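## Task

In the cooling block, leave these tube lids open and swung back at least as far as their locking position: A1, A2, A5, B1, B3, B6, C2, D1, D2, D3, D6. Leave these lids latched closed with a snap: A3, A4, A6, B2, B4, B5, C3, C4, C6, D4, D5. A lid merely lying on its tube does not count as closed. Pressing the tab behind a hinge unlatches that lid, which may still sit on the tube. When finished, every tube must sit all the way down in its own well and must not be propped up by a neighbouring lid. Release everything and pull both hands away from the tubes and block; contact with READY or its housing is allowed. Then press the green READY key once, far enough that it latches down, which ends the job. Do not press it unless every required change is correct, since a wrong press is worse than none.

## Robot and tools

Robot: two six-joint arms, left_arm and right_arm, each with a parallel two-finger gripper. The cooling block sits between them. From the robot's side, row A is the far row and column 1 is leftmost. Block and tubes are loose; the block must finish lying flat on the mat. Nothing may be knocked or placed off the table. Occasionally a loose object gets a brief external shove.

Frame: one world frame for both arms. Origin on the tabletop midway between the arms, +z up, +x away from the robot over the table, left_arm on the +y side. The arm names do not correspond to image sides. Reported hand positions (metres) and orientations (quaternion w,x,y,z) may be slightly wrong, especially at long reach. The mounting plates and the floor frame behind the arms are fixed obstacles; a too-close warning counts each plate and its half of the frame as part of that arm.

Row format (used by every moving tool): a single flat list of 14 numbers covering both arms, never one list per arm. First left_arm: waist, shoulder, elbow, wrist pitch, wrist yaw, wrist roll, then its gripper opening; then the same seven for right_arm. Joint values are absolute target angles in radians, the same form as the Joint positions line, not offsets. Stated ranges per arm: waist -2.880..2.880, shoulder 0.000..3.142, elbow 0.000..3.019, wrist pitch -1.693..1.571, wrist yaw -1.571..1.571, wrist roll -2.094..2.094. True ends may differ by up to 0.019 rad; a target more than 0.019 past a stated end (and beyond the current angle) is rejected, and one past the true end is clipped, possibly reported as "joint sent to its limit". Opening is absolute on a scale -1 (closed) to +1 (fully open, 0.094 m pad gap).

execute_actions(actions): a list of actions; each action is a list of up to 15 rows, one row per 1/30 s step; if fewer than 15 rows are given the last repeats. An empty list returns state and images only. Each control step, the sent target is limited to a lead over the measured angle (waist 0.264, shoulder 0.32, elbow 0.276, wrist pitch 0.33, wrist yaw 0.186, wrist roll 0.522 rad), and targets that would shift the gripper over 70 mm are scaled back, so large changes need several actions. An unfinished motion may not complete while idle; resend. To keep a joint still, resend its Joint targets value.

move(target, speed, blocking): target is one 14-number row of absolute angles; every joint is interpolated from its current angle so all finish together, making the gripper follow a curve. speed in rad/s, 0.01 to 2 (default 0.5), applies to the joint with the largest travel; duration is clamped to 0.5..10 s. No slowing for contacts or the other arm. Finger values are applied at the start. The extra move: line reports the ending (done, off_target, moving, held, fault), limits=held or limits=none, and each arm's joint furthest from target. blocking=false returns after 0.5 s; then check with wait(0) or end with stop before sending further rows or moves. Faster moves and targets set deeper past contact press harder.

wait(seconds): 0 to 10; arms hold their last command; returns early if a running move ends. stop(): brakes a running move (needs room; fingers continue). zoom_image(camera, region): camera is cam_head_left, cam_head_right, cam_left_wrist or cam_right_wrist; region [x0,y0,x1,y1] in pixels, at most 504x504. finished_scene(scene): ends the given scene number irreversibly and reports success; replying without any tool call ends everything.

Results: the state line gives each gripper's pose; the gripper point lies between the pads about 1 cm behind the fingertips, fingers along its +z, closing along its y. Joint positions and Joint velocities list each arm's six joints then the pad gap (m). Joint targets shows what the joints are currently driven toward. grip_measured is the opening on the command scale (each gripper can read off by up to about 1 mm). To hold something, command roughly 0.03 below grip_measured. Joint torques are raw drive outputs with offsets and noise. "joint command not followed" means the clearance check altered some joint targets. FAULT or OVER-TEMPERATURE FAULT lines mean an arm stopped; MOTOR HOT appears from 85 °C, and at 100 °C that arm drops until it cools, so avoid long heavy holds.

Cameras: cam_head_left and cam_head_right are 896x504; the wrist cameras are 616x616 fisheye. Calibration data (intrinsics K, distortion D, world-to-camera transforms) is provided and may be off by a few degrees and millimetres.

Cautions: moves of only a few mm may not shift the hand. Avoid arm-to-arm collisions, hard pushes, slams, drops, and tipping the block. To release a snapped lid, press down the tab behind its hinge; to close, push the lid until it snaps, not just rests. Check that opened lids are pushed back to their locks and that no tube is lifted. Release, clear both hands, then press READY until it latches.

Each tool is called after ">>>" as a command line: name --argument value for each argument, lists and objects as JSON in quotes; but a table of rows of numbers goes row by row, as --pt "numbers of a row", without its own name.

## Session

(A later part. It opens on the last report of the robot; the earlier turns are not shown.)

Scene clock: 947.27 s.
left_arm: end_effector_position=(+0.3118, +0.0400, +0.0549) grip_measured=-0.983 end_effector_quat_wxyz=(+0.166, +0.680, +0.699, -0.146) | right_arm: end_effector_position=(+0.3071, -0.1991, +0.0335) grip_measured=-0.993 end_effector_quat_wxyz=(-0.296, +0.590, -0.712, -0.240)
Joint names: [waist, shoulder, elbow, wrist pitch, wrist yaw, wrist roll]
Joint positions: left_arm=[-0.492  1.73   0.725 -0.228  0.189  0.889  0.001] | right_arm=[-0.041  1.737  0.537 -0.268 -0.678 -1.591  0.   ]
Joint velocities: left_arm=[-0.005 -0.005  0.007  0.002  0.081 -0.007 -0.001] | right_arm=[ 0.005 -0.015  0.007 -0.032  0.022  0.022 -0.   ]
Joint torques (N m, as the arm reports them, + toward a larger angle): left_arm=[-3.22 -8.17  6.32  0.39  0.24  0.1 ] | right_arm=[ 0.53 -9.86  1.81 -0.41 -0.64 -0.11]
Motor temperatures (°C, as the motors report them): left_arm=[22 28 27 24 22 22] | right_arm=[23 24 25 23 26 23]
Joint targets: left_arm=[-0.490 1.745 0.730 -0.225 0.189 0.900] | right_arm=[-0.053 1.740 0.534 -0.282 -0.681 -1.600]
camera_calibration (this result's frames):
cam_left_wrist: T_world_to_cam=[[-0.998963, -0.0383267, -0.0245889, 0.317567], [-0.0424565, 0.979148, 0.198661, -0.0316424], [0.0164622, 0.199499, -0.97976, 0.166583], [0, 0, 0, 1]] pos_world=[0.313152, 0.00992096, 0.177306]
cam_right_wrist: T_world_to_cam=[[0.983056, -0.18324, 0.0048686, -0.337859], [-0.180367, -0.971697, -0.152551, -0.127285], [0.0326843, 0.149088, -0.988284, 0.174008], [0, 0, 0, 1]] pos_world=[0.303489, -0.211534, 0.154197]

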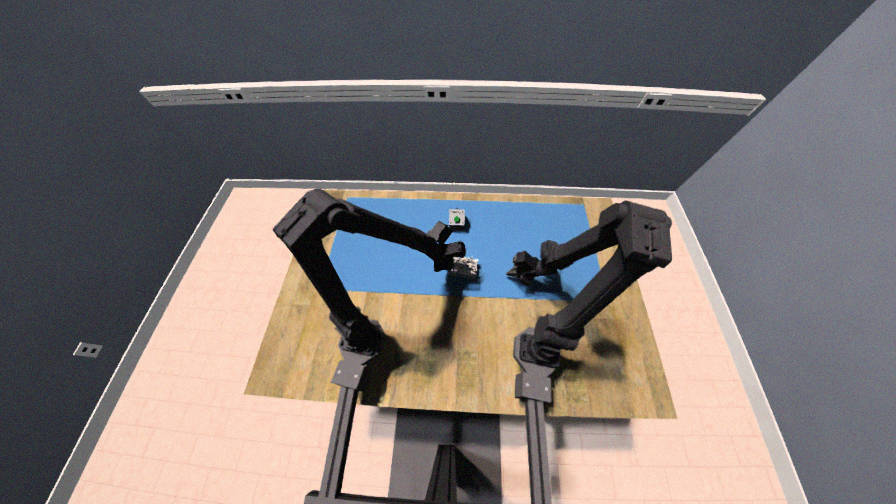

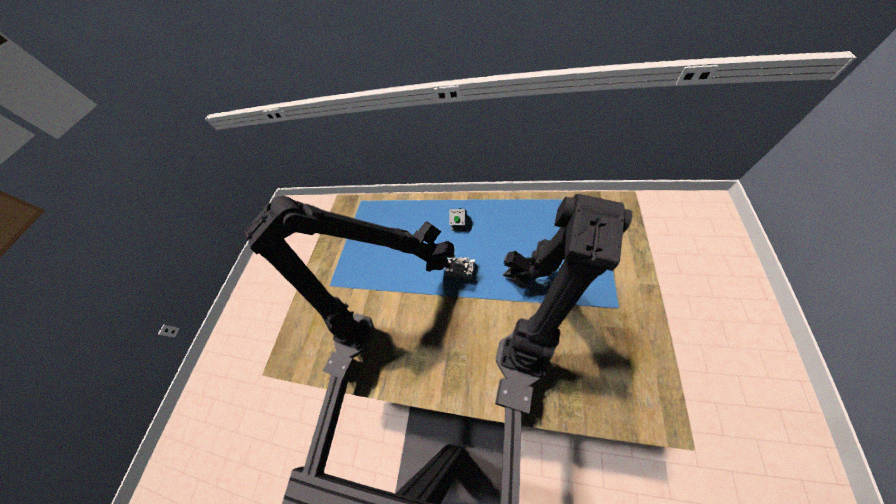

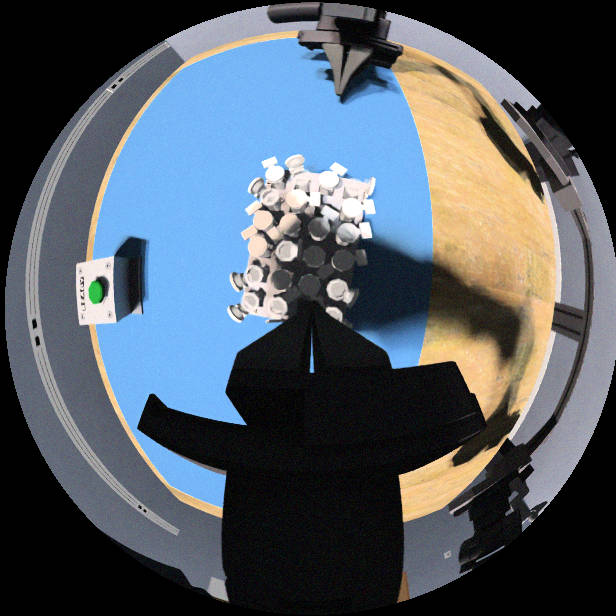

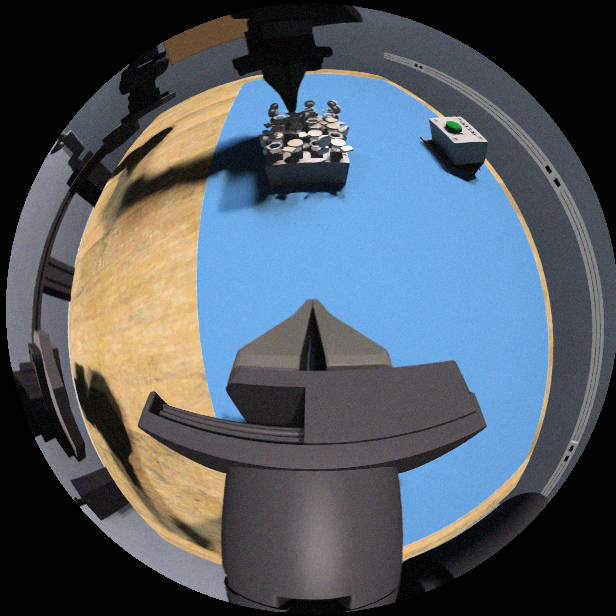

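>>> execute_actions --actions '[[[-0.49,1.775,0.73,-0.225,0.189,0.9,-1,-0.053,1.74,0.534,-0.282,-0.681,-1.6,-1],[-0.49,1.795,0.73,-0.225,0.189,0.9,-1,-0.053,1.74,0.534,-0.282,-0.681,-1.6,-1],[-0.49,1.795,0.73,-0.225,0.189,0.9,-1,-0.053,1.74,0.534,-0.282,-0.681,-1.6,-1],[-0.49,1.795,0.73,-0.225,0.189,0.9,-1,-0.053,1.74,0.534,-0.282,-0.681,-1.6,-1],[-0.49,1.745,0.73,-0.225,0.189,0.9,-1,-0.053,1.74,0.534,-0.282,-0.681,-1.6,-1]]]'

>>> zoom_image --camera "cam_left_wrist" --region '[260, 240, 370, 330]'

Scene clock: 953.27 s.
left_arm: end_effector_position=(+0.3119, +0.0400, +0.0550) grip_measured=-0.983 end_effector_quat_wxyz=(+0.166, +0.680, +0.699, -0.146) | right_arm: end_effector_position=(+0.3071, -0.1991, +0.0335) grip_measured=-0.993 end_effector_quat_wxyz=(-0.296, +0.590, -0.712, -0.240)
Joint names: [waist, shoulder, elbow, wrist pitch, wrist yaw, wrist roll]
Joint positions: left_arm=[-0.492  1.73   0.725 -0.228  0.189  0.889  0.001] | right_arm=[-0.041  1.737  0.537 -0.268 -0.678 -1.591  0.   ]
Joint velocities: left_arm=[-0.005 -0.005  0.002  0.007  0.037 -0.051 -0.   ] | right_arm=[-0.015 -0.005 -0.002  0.022 -0.022 -0.007  0.   ]
Joint torques (N m, as the arm reports them, + toward a larger angle): left_arm=[-2.9  -8.48  6.29  0.48  0.22  0.12] | right_arm=[ 1.14 -9.57  1.92 -0.42 -0.69 -0.13]
Motor temperatures (°C, as the motors report them): left_arm=[22 28 27 24 22 22] | right_arm=[23 24 25 23 26 23]
Joint targets: left_arm=[-0.490 1.745 0.730 -0.225 0.189 0.900] | right_arm=[-0.053 1.740 0.534 -0.282 -0.681 -1.600]
camera_calibration (this result's frames):
cam_left_wrist: T_world_to_cam=[[-0.998953, -0.0383877, -0.0248812, 0.317661], [-0.0425705, 0.979191, 0.198425, -0.0315939], [0.0167464, 0.199277, -0.9798, 0.166659], [0, 0, 0, 1]] pos_world=[0.313193, 0.00991949, 0.177465]
cam_right_wrist: T_world_to_cam=[[0.983056, -0.18324, 0.0048686, -0.337859], [-0.180367, -0.971697, -0.152551, -0.127285], [0.0326843, 0.149088, -0.988284, 0.174008], [0, 0, 0, 1]] pos_world=[0.303489, -0.211534, 0.154197]

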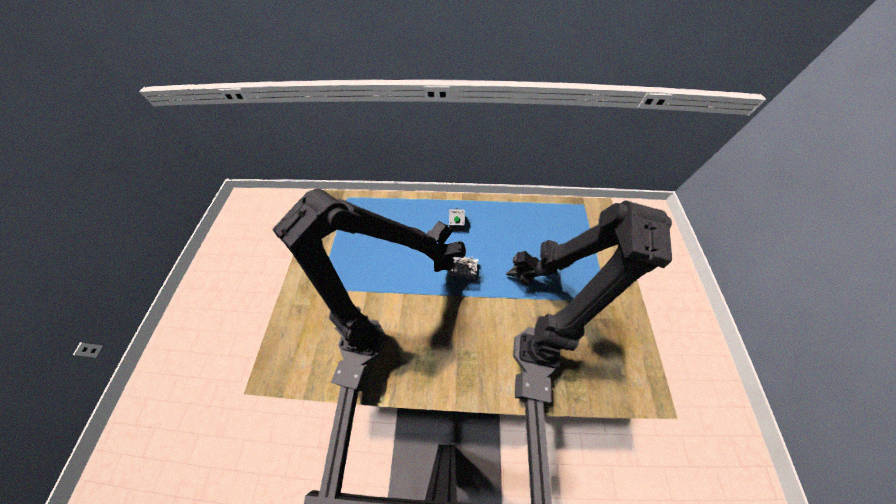

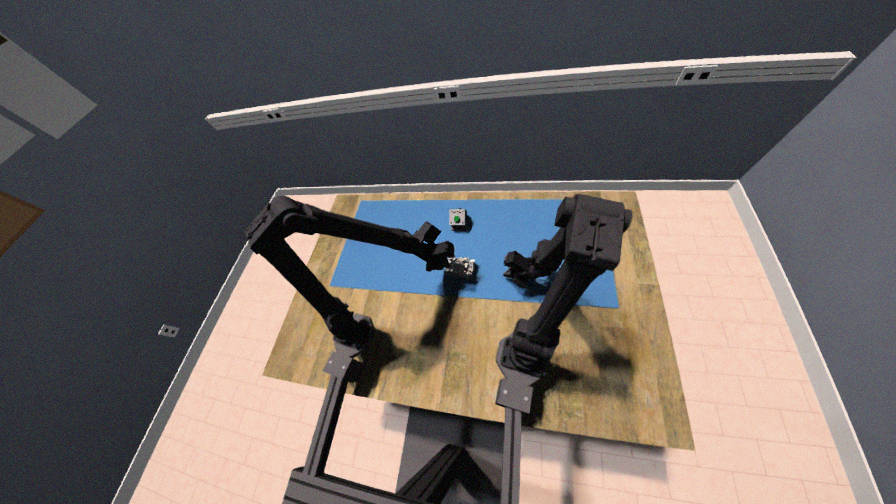

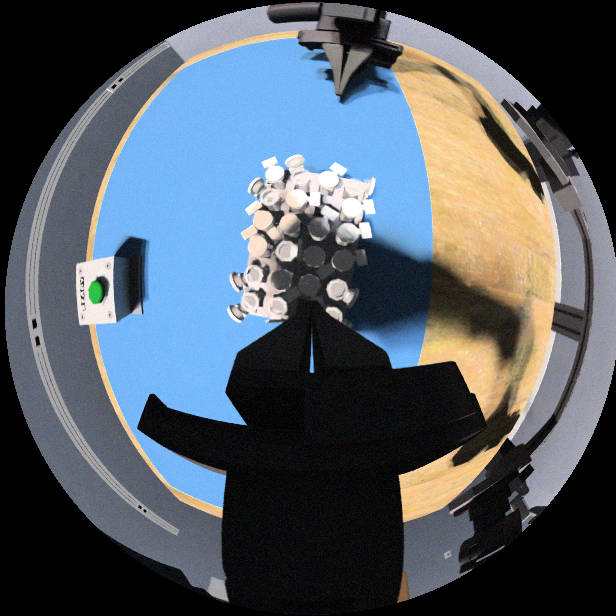

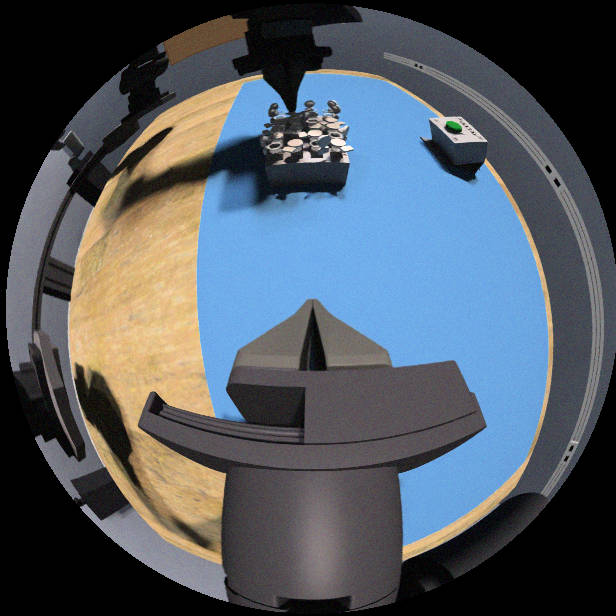

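Region (260, 240, 370, 330) of cam_left_wrist's 616x616 image, scaled by 4.582, with more detail than that image has; it fills the top 412 rows of this view, and the rest is white.

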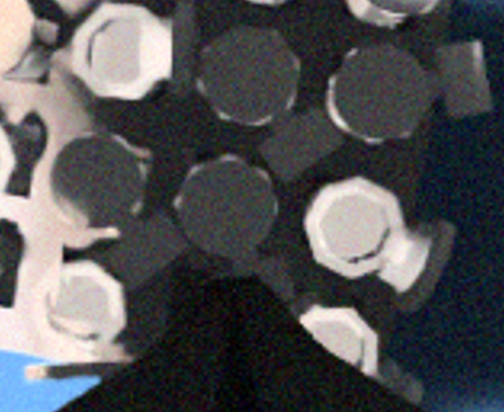

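>>> execute_actions --actions '[[[-0.49,1.78,0.73,-0.225,0.189,0.9,-1,-0.053,1.74,0.534,-0.282,-0.681,-1.6,-1],[-0.49,1.81,0.73,-0.225,0.189,0.9,-1,-0.053,1.74,0.534,-0.282,-0.681,-1.6,-1],[-0.49,1.81,0.73,-0.225,0.189,0.9,-1,-0.053,1.74,0.534,-0.282,-0.681,-1.6,-1],[-0.49,1.81,0.73,-0.225,0.189,0.9,-1,-0.053,1.74,0.534,-0.282,-0.681,-1.6,-1],[-0.49,1.742,0.73,-0.225,0.189,0.9,-1,-0.053,1.74,0.534,-0.282,-0.681,-1.6,-1]]]'

>>> zoom_image --camera "cam_left_wrist" --region '[260, 240, 370, 330]'

Scene clock: 957.37 s.
left_arm: end_effector_position=(+0.3070, +0.0431, +0.0444) grip_measured=-0.984 end_effector_quat_wxyz=(+0.153, +0.680, +0.702, -0.146) | right_arm: end_effector_position=(+0.3071, -0.1991, +0.0335) grip_measured=-0.993 end_effector_quat_wxyz=(-0.296, +0.590, -0.712, -0.240)
Joint names: [waist, shoulder, elbow, wrist pitch, wrist yaw, wrist roll]
Joint positions: left_arm=[-0.49   1.755  0.724 -0.228  0.187  0.89   0.001] | right_arm=[-0.041  1.737  0.537 -0.268 -0.678 -1.591  0.   ]
Joint velocities: left_arm=[-0.015 -0.005  0.022  0.012 -0.007  0.007  0.   ] | right_arm=[-0.015 -0.015 -0.017  0.002 -0.022  0.022 -0.001]
Joint torques (N m, as the arm reports them, + toward a larger angle): left_arm=[ -2.6  -10.54   5.94   0.35   0.4    0.12] | right_arm=[ 0.45 -9.91  1.85 -0.43 -0.63 -0.13]
Motor temperatures (°C, as the motors report them): left_arm=[22 28 27 24 22 22] | right_arm=[23 24 25 23 26 23]
Joint targets: left_arm=[-0.490 1.742 0.730 -0.225 0.189 0.900] | right_arm=[-0.053 1.740 0.534 -0.282 -0.681 -1.600]
camera_calibration (this result's frames):
cam_left_wrist: T_world_to_cam=[[-0.999325, -0.0361915, -0.00624042, 0.311863], [-0.0366835, 0.975536, 0.216758, -0.0352145], [-0.00175704, 0.216841, -0.976205, 0.160517], [0, 0, 0, 1]] pos_world=[0.310643, 0.0108332, 0.166277]
cam_right_wrist: T_world_to_cam=[[0.983056, -0.18324, 0.0048686, -0.337859], [-0.180367, -0.971697, -0.152551, -0.127285], [0.0326843, 0.149088, -0.988284, 0.174008], [0, 0, 0, 1]] pos_world=[0.303489, -0.211534, 0.154197]

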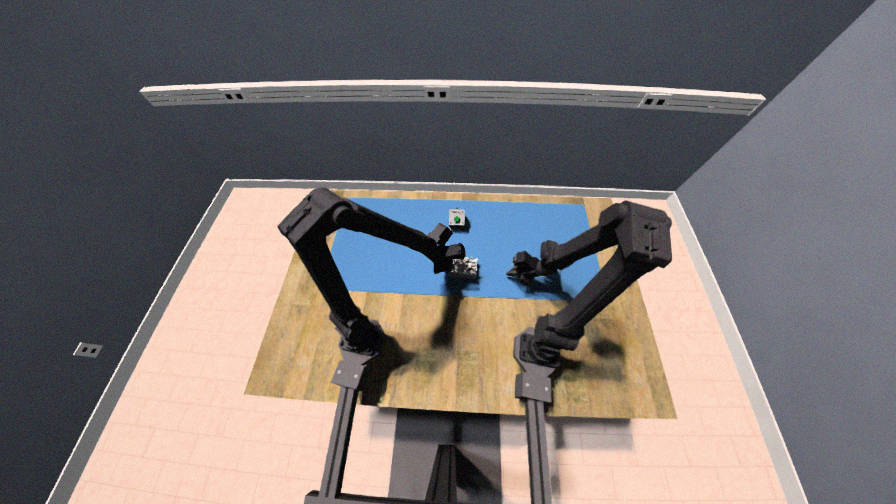

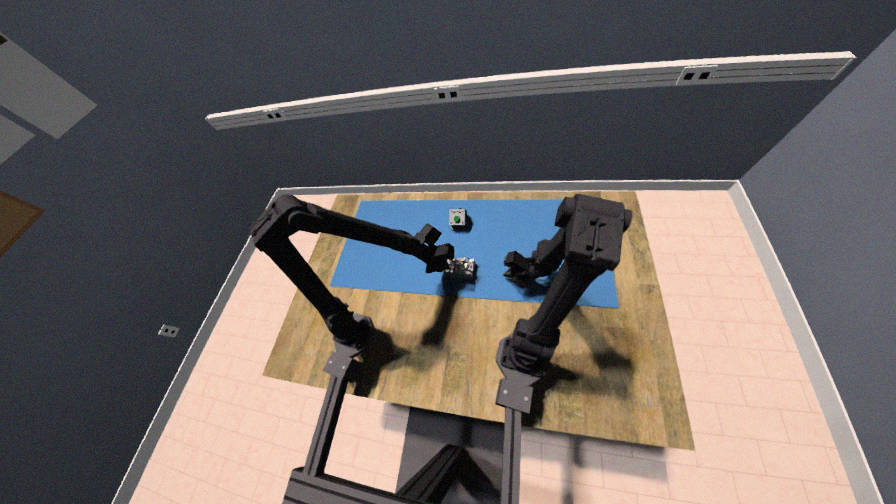

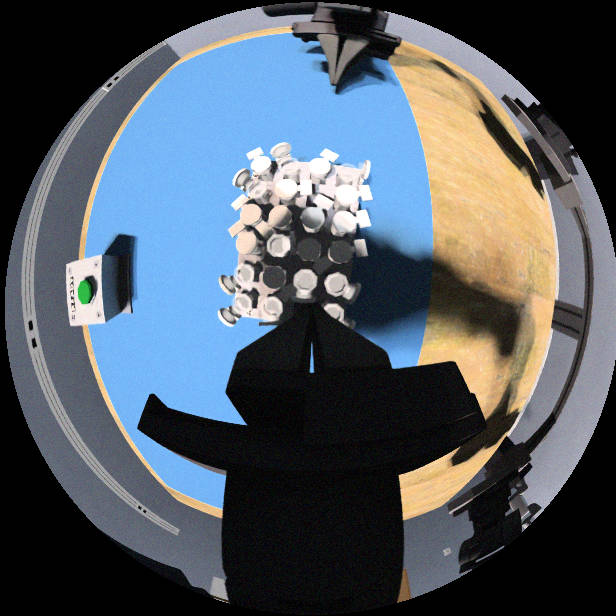

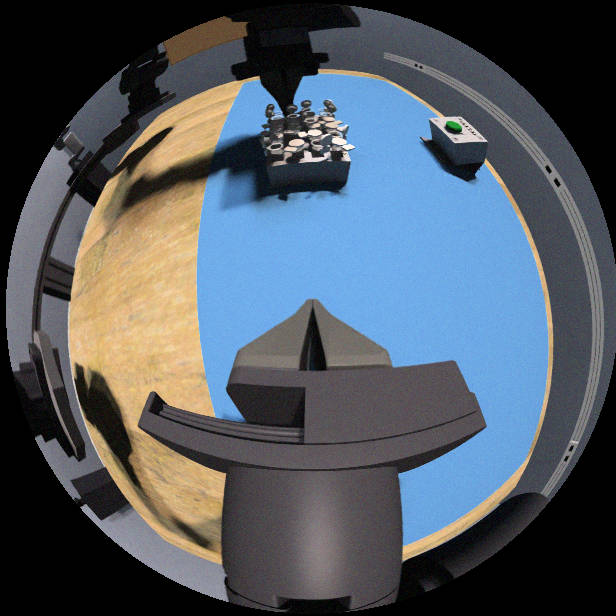

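Region (260, 240, 370, 330) of cam_left_wrist's 616x616 image, scaled by 4.582, with more detail than that image has; it fills the top 412 rows of this view, and the rest is white.

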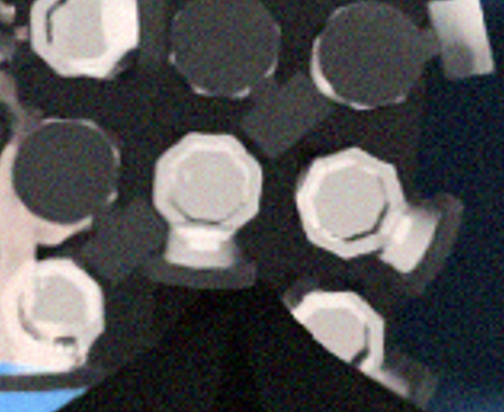

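>>> move --target '[-0.472,1.72,0.728,-0.235,0.187,0.9,-1,-0.053,1.74,0.534,-0.282,-0.681,-1.6,-1]' --speed 0.05

>>> move --target '[-0.478,1.63,0.728,-0.29,0.187,0.9,-1,-0.053,1.74,0.534,-0.282,-0.681,-1.6,-1]' --speed 0.1

>>> zoom_image --camera "cam_left_wrist" --region '[225, 150, 405, 320]'

Scene clock: 968.37 s.
left_arm: end_effector_position=(+0.3110, +0.0460, +0.0457) grip_measured=-0.984 end_effector_quat_wxyz=(+0.156, +0.677, +0.705, -0.145) | right_arm: end_effector_position=(+0.3071, -0.1991, +0.0335) grip_measured=-0.993 end_effector_quat_wxyz=(-0.296, +0.590, -0.712, -0.240)
Joint names: [waist, shoulder, elbow, wrist pitch, wrist yaw, wrist roll]
Joint positions: left_arm=[-0.48   1.75   0.724 -0.228  0.187  0.89   0.001] | right_arm=[-0.041  1.737  0.537 -0.268 -0.678 -1.591  0.   ]
Joint velocities: left_arm=[ 0.005  0.005  0.017  0.012 -0.007 -0.037 -0.   ] | right_arm=[-0.015 -0.005 -0.012 -0.042  0.051 -0.007 -0.001]
Joint torques (N m, as the arm reports them, + toward a larger angle): left_arm=[ -2.58 -11.64   5.84   0.06   0.27   0.1 ] | right_arm=[ 1.01 -9.85  1.79 -0.28 -0.71 -0.08]
Motor temperatures (°C, as the motors report them): left_arm=[22 28 27 24 23 22] | right_arm=[23 24 25 23 26 23]
Joint targets: left_arm=[-0.472 1.720 0.728 -0.235 0.187 0.900] | right_arm=[-0.053 1.740 0.534 -0.282 -0.681 -1.600]
move: off_target (left_arm); limits=none; left_arm: farthest joint: the shoulder, 0.030 radians from its target (0.035 radians at the start); right_arm: farthest joint: the wrist pitch, 0.014 radians from its target (0.014 radians at the start)
camera_calibration (this result's frames):
cam_left_wrist: T_world_to_cam=[[-0.998848, -0.0470947, -0.00917345, 0.316366], [-0.0479654, 0.975438, 0.214988, -0.034592], [-0.00117668, 0.215181, -0.976574, 0.161077], [0, 0, 0, 1]] pos_world=[0.314532, 0.0139808, 0.167643]
cam_right_wrist: T_world_to_cam=[[0.983056, -0.18324, 0.0048686, -0.337859], [-0.180367, -0.971697, -0.152551, -0.127285], [0.0326843, 0.149088, -0.988284, 0.174008], [0, 0, 0, 1]] pos_world=[0.303489, -0.211534, 0.154197]

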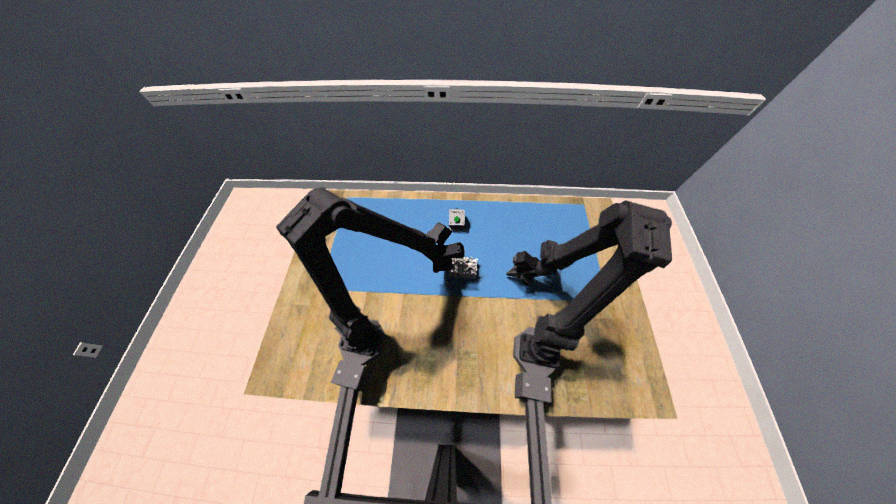

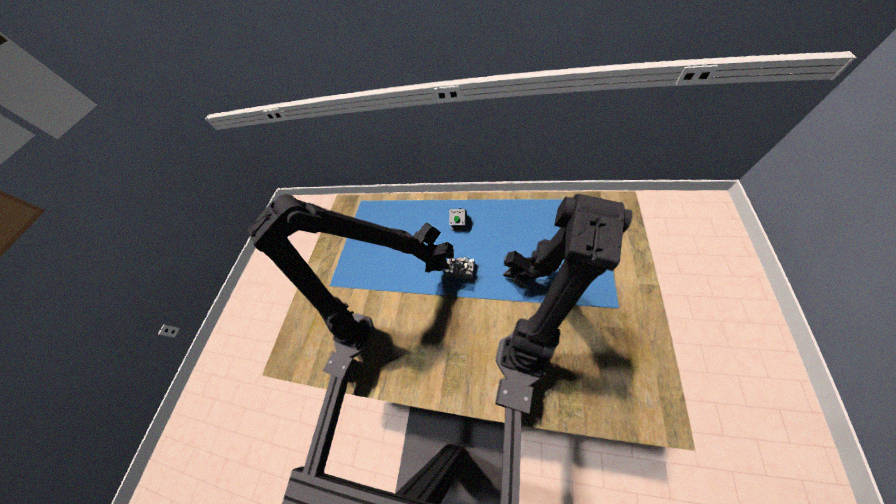

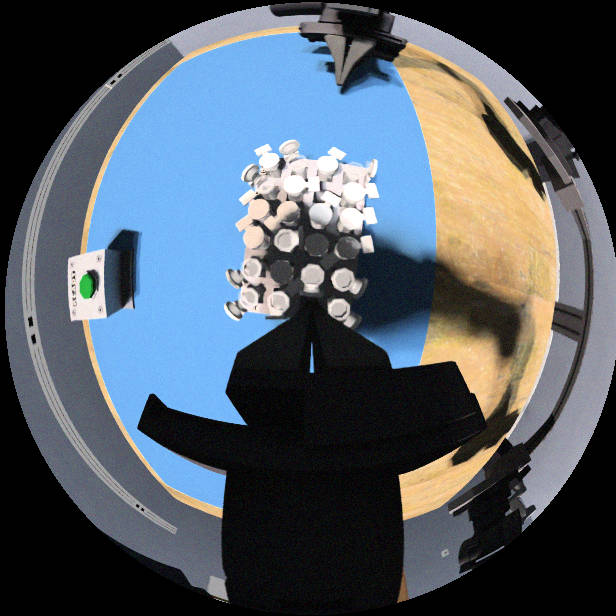

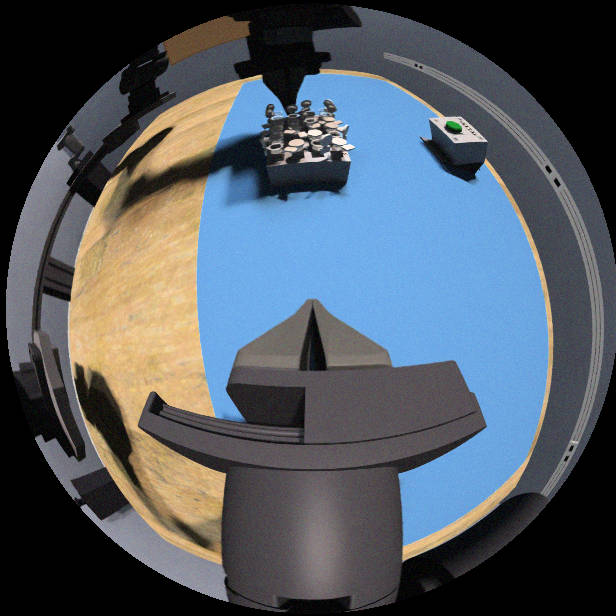

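Scene clock: 969.93 s.
left_arm: end_effector_position=(+0.3198, +0.0456, +0.0799) grip_measured=-0.984 end_effector_quat_wxyz=(+0.178, +0.675, +0.702, -0.142) | right_arm: end_effector_position=(+0.3071, -0.1991, +0.0335) grip_measured=-0.993 end_effector_quat_wxyz=(-0.296, +0.590, -0.712, -0.240)
Joint names: [waist, shoulder, elbow, wrist pitch, wrist yaw, wrist roll]
Joint positions: left_arm=[-0.48   1.656  0.724 -0.276  0.187  0.89   0.001] | right_arm=[-0.041  1.737  0.537 -0.268 -0.678 -1.591  0.   ]
Joint velocities: left_arm=[-0.005 -0.005 -0.007 -0.012 -0.022  0.007  0.   ] | right_arm=[-0.005 -0.005 -0.002 -0.012 -0.037  0.022 -0.002]
Joint torques (N m, as the arm reports them, + toward a larger angle): left_arm=[ -2.53 -11.25   6.77  -0.14   0.27   0.11] | right_arm=[ 0.37 -9.17  1.78 -0.67 -0.68 -0.13]
Motor temperatures (°C, as the motors report them): left_arm=[22 28 27 24 23 22] | right_arm=[23 24 25 23 26 23]
Joint targets: left_arm=[-0.478 1.630 0.728 -0.290 0.187 0.900] | right_arm=[-0.053 1.740 0.534 -0.282 -0.681 -1.600]
move: off_target (left_arm); limits=none; left_arm: farthest joint: the shoulder, 0.026 radians from its target (0.120 radians at the start); right_arm: farthest joint: the wrist pitch, 0.014 radians from its target (0.014 radians at the start)
camera_calibration (this result's frames):
cam_left_wrist: T_world_to_cam=[[-0.997538, -0.0544201, -0.0442394, 0.328256], [-0.0617702, 0.980467, 0.186734, -0.0347429], [0.0332131, 0.189007, -0.981414, 0.185118], [0, 0, 0, 1]] pos_world=[0.319153, 0.0169394, 0.202687]
cam_right_wrist: T_world_to_cam=[[0.983056, -0.18324, 0.0048686, -0.337859], [-0.180367, -0.971697, -0.152551, -0.127285], [0.0326843, 0.149088, -0.988284, 0.174008], [0, 0, 0, 1]] pos_world=[0.303489, -0.211534, 0.154197]

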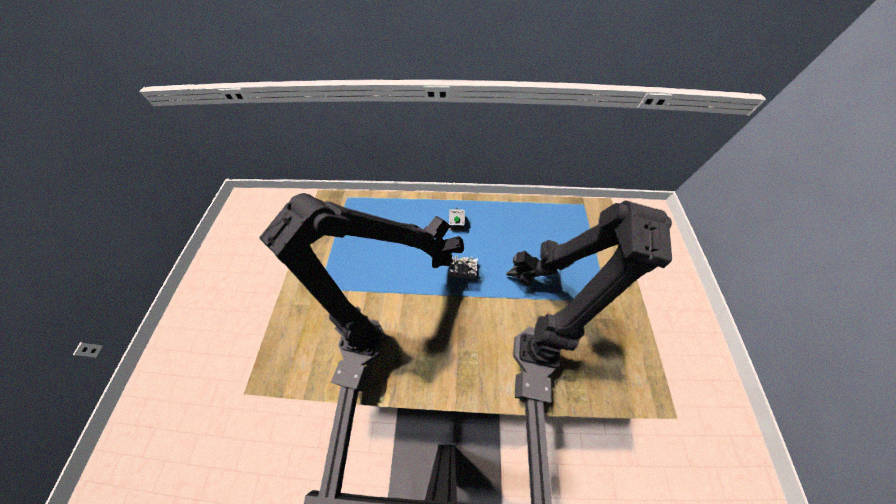

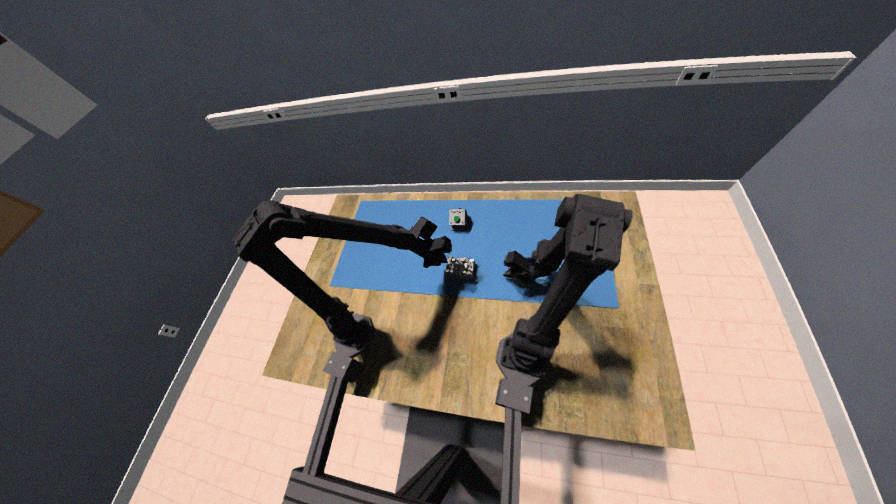

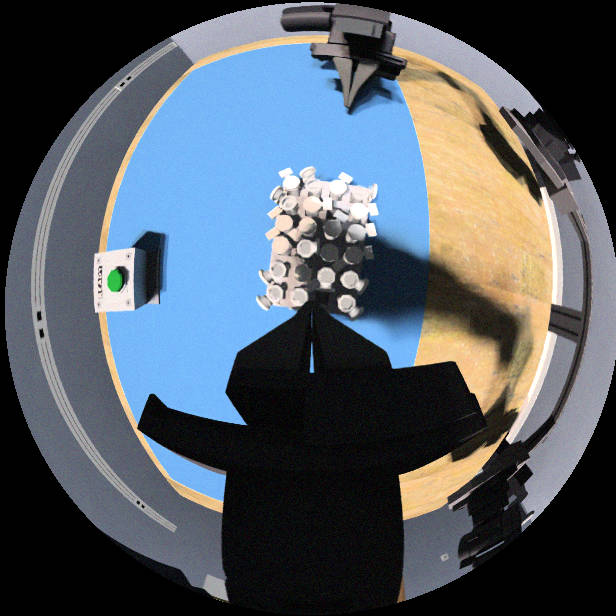

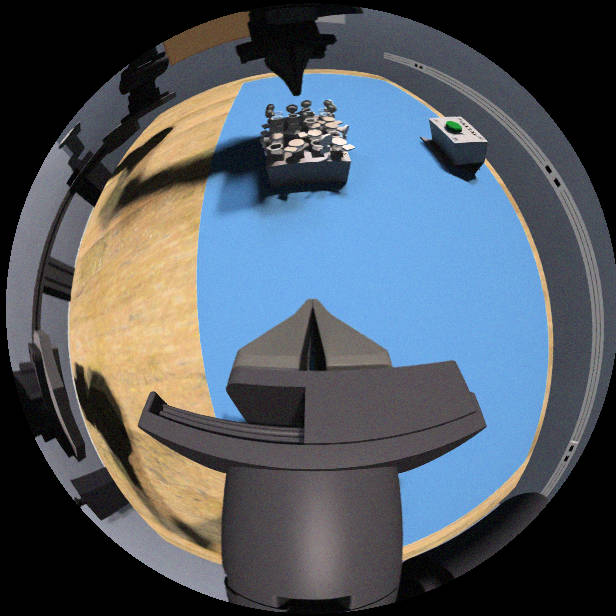

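Region (225, 150, 405, 320) of cam_left_wrist's 616x616 image, scaled by 2.800, with more detail than that image has.

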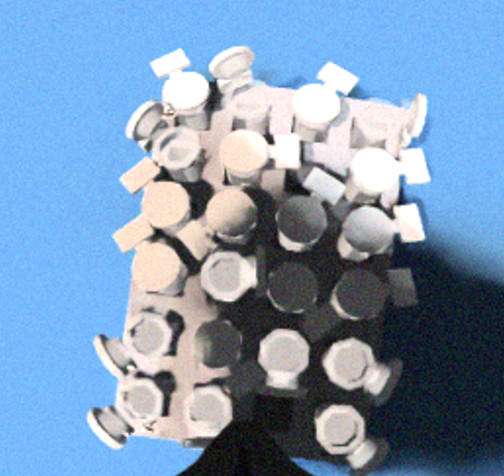

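>>> move --target '[-0.916,1.70,0.894,-0.437,-0.58,-1.27,-1,-0.053,1.74,0.534,-0.282,-0.681,-1.6,-1]' --speed 1.2

>>> move --target '[-0.91,1.855,0.856,-0.43,-0.578,-1.27,-1,-0.053,1.74,0.534,-0.282,-0.681,-1.6,-1]' --speed 0.15

>>> zoom_image --camera "cam_left_wrist" --region '[240, 220, 380, 335]'

Scene clock: 1003.00 s.
left_arm: end_effector_position=(+0.2955, -0.0196, +0.1304) grip_measured=-0.984 end_effector_quat_wxyz=(+0.253, -0.150, +0.954, -0.062) | right_arm: end_effector_position=(+0.3071, -0.1991, +0.0335) grip_measured=-0.993 end_effector_quat_wxyz=(-0.296, +0.590, -0.712, -0.240)
Joint names: [waist, shoulder, elbow, wrist pitch, wrist yaw, wrist roll]
Joint positions: left_arm=[-0.911  1.681  0.849 -0.423 -0.575 -1.259  0.001] | right_arm=[-0.041  1.737  0.537 -0.268 -0.678 -1.591  0.   ]
Joint velocities: left_arm=[ 0.005  0.015  0.017 -0.007  0.022 -0.037  0.001] | right_arm=[-0.005 -0.015  0.007 -0.002 -0.037  0.007  0.001]
Joint torques (N m, as the arm reports them, + toward a larger angle): left_arm=[-3.49 -8.45 11.87 -0.16 -0.69 -0.13] | right_arm=[ 0.87 -9.55  1.64 -0.47 -0.67 -0.13]
Motor temperatures (°C, as the motors report them): left_arm=[22 28 27 24 23 22] | right_arm=[23 24 25 23 26 23]
Joint targets: left_arm=[-0.916 1.700 0.894 -0.437 -0.580 -1.270] | right_arm=[-0.053 1.740 0.534 -0.282 -0.681 -1.600]
move: off_target (left_arm); limits=none; left_arm: farthest joint: the elbow, 0.045 radians from its target (0.170 radians at the start); right_arm: farthest joint: the wrist pitch, 0.014 radians from its target (0.014 radians at the start)
camera_calibration (this result's frames):
cam_left_wrist: T_world_to_cam=[[0.259526, -0.94666, 0.190999, -0.116981], [-0.960735, -0.232981, 0.150689, 0.264851], [-0.0981521, -0.222607, -0.969955, 0.277113], [0, 0, 0, 1]] pos_world=[0.31201, 0.0126517, 0.25122]
cam_right_wrist: T_world_to_cam=[[0.983056, -0.18324, 0.0048686, -0.337859], [-0.180367, -0.971697, -0.152551, -0.127285], [0.0326843, 0.149088, -0.988284, 0.174008], [0, 0, 0, 1]] pos_world=[0.303489, -0.211534, 0.154197]

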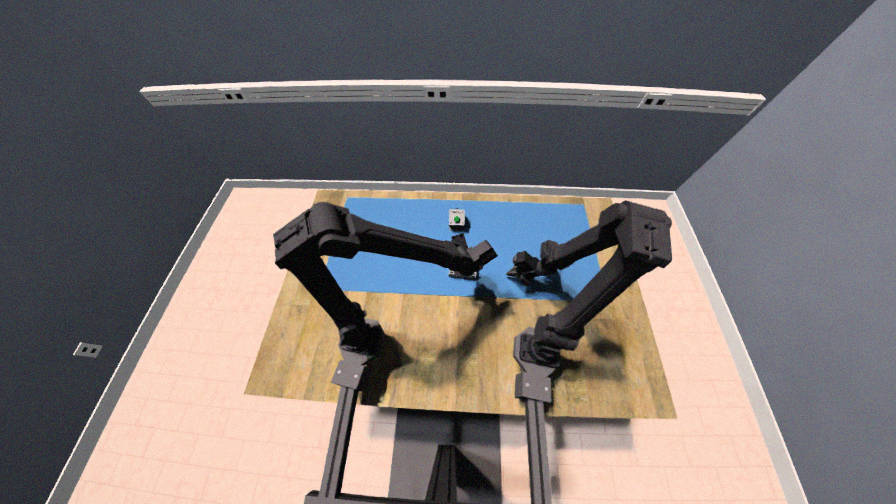

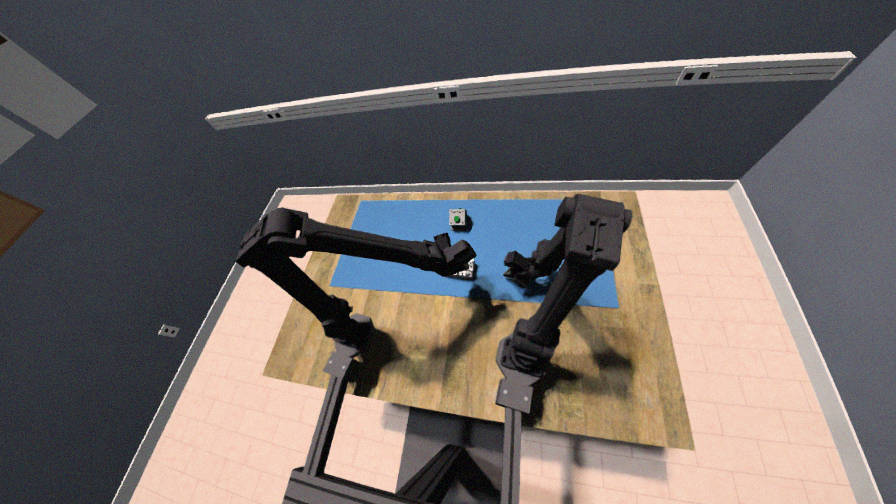

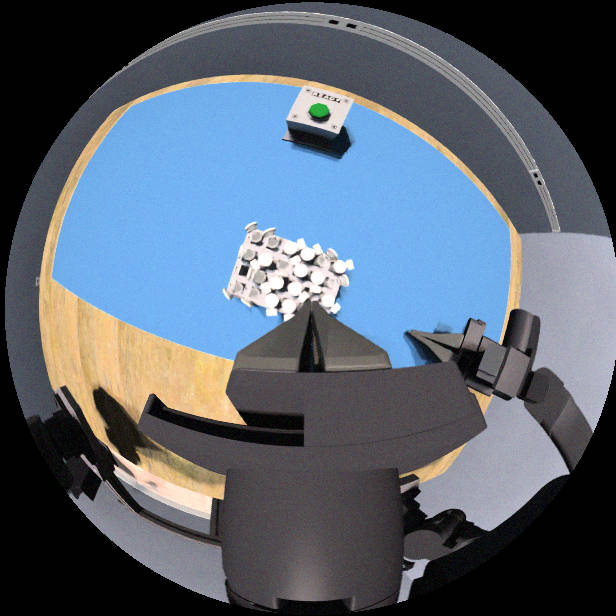

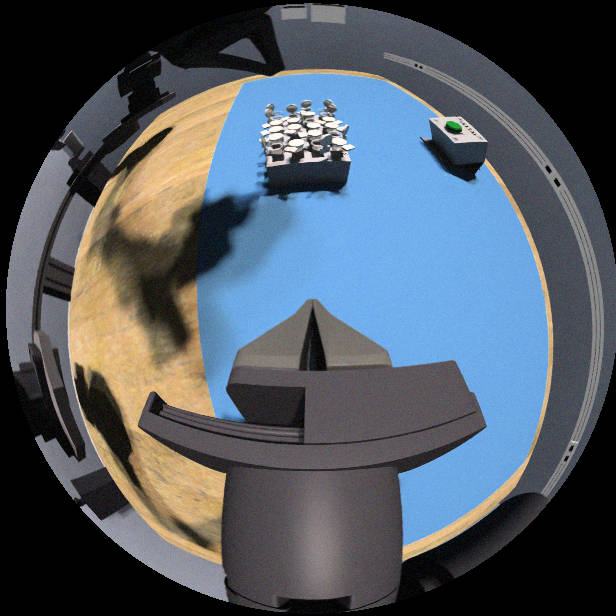

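Scene clock: 1004.53 s.
left_arm: end_effector_position=(+0.2752, -0.0038, +0.0626) grip_measured=-0.984 end_effector_quat_wxyz=(+0.225, -0.123, +0.966, +0.008) | right_arm: end_effector_position=(+0.3071, -0.1991, +0.0335) grip_measured=-0.993 end_effector_quat_wxyz=(-0.296, +0.590, -0.712, -0.240)
Joint names: [waist, shoulder, elbow, wrist pitch, wrist yaw, wrist roll]
Joint positions: left_arm=[-0.911  1.843  0.849 -0.423 -0.575 -1.259  0.001] | right_arm=[-0.041  1.737  0.537 -0.268 -0.678 -1.591  0.   ]
Joint velocities: left_arm=[-0.005 -0.015 -0.012  0.002 -0.051 -0.007 -0.002] | right_arm=[-0.005  0.024  0.002 -0.002  0.051  0.022  0.001]
Joint torques (N m, as the arm reports them, + toward a larger angle): left_arm=[ -3.31 -10.01   6.66  -0.13  -0.61  -0.13] | right_arm=[ 1.16 -9.44  1.88 -0.54 -0.67 -0.15]
Motor temperatures (°C, as the motors report them): left_arm=[22 28 27 24 23 22] | right_arm=[23 24 25 23 26 23]
Joint targets: left_arm=[-0.910 1.855 0.856 -0.430 -0.578 -1.270] | right_arm=[-0.053 1.740 0.534 -0.282 -0.681 -1.600]
move: done; limits=none; left_arm: farthest joint: the shoulder, 0.012 radians from its target (0.174 radians at the start); right_arm: farthest joint: the wrist pitch, 0.014 radians from its target (0.014 radians at the start)
camera_calibration (this result's frames):
cam_left_wrist: T_world_to_cam=[[0.245472, -0.96868, 0.0374596, -0.0703674], [-0.953171, -0.23414, 0.191425, 0.254577], [-0.176658, -0.0826948, -0.980792, 0.235593], [0, 0, 0, 1]] pos_world=[0.301548, 0.0109255, 0.184971]
cam_right_wrist: T_world_to_cam=[[0.983056, -0.18324, 0.0048686, -0.337859], [-0.180367, -0.971697, -0.152551, -0.127285], [0.0326843, 0.149088, -0.988284, 0.174008], [0, 0, 0, 1]] pos_world=[0.303489, -0.211534, 0.154197]

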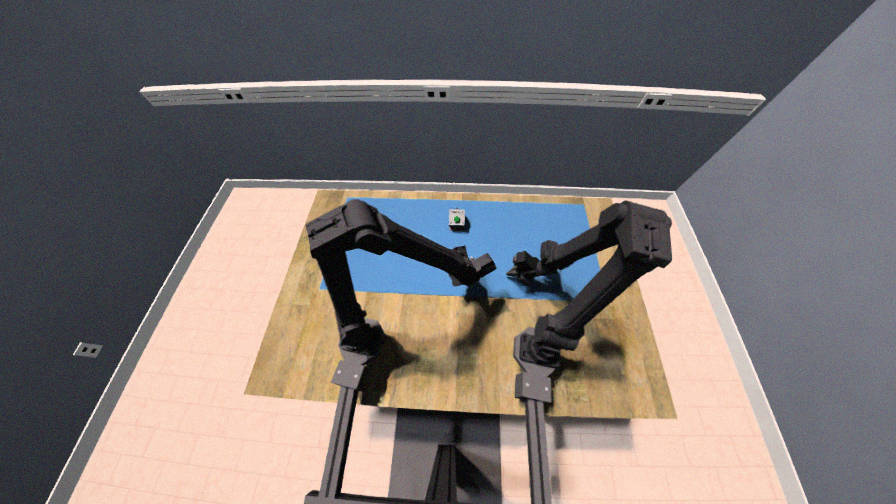

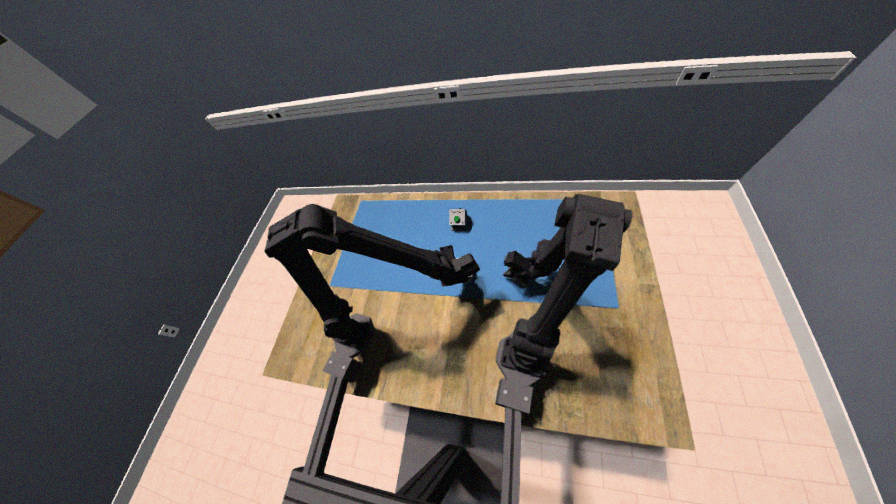

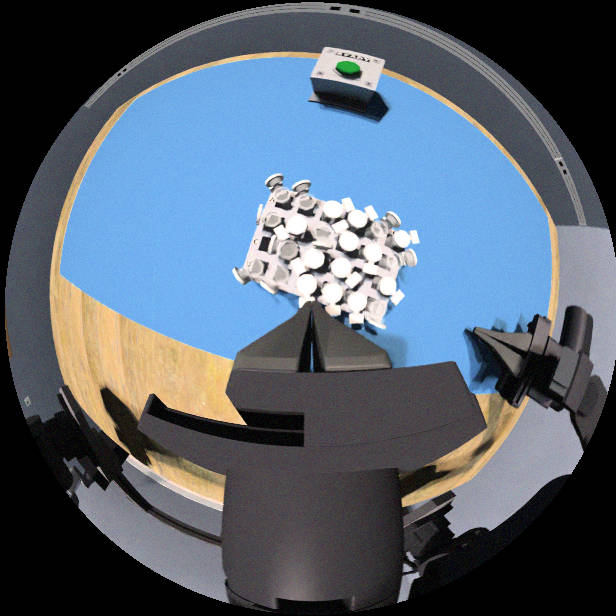

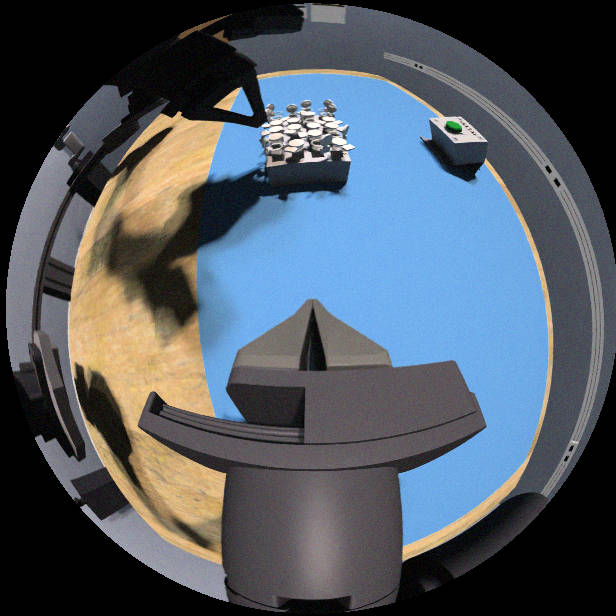

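Region (240, 220, 380, 335) of cam_left_wrist's 616x616 image, scaled by 3.600, with more detail than that image has; it fills the top 414 rows of this view, and the rest is white.

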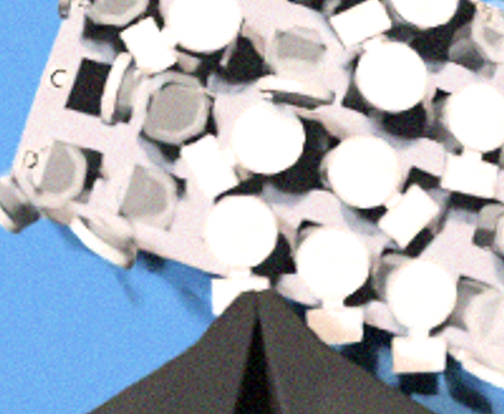

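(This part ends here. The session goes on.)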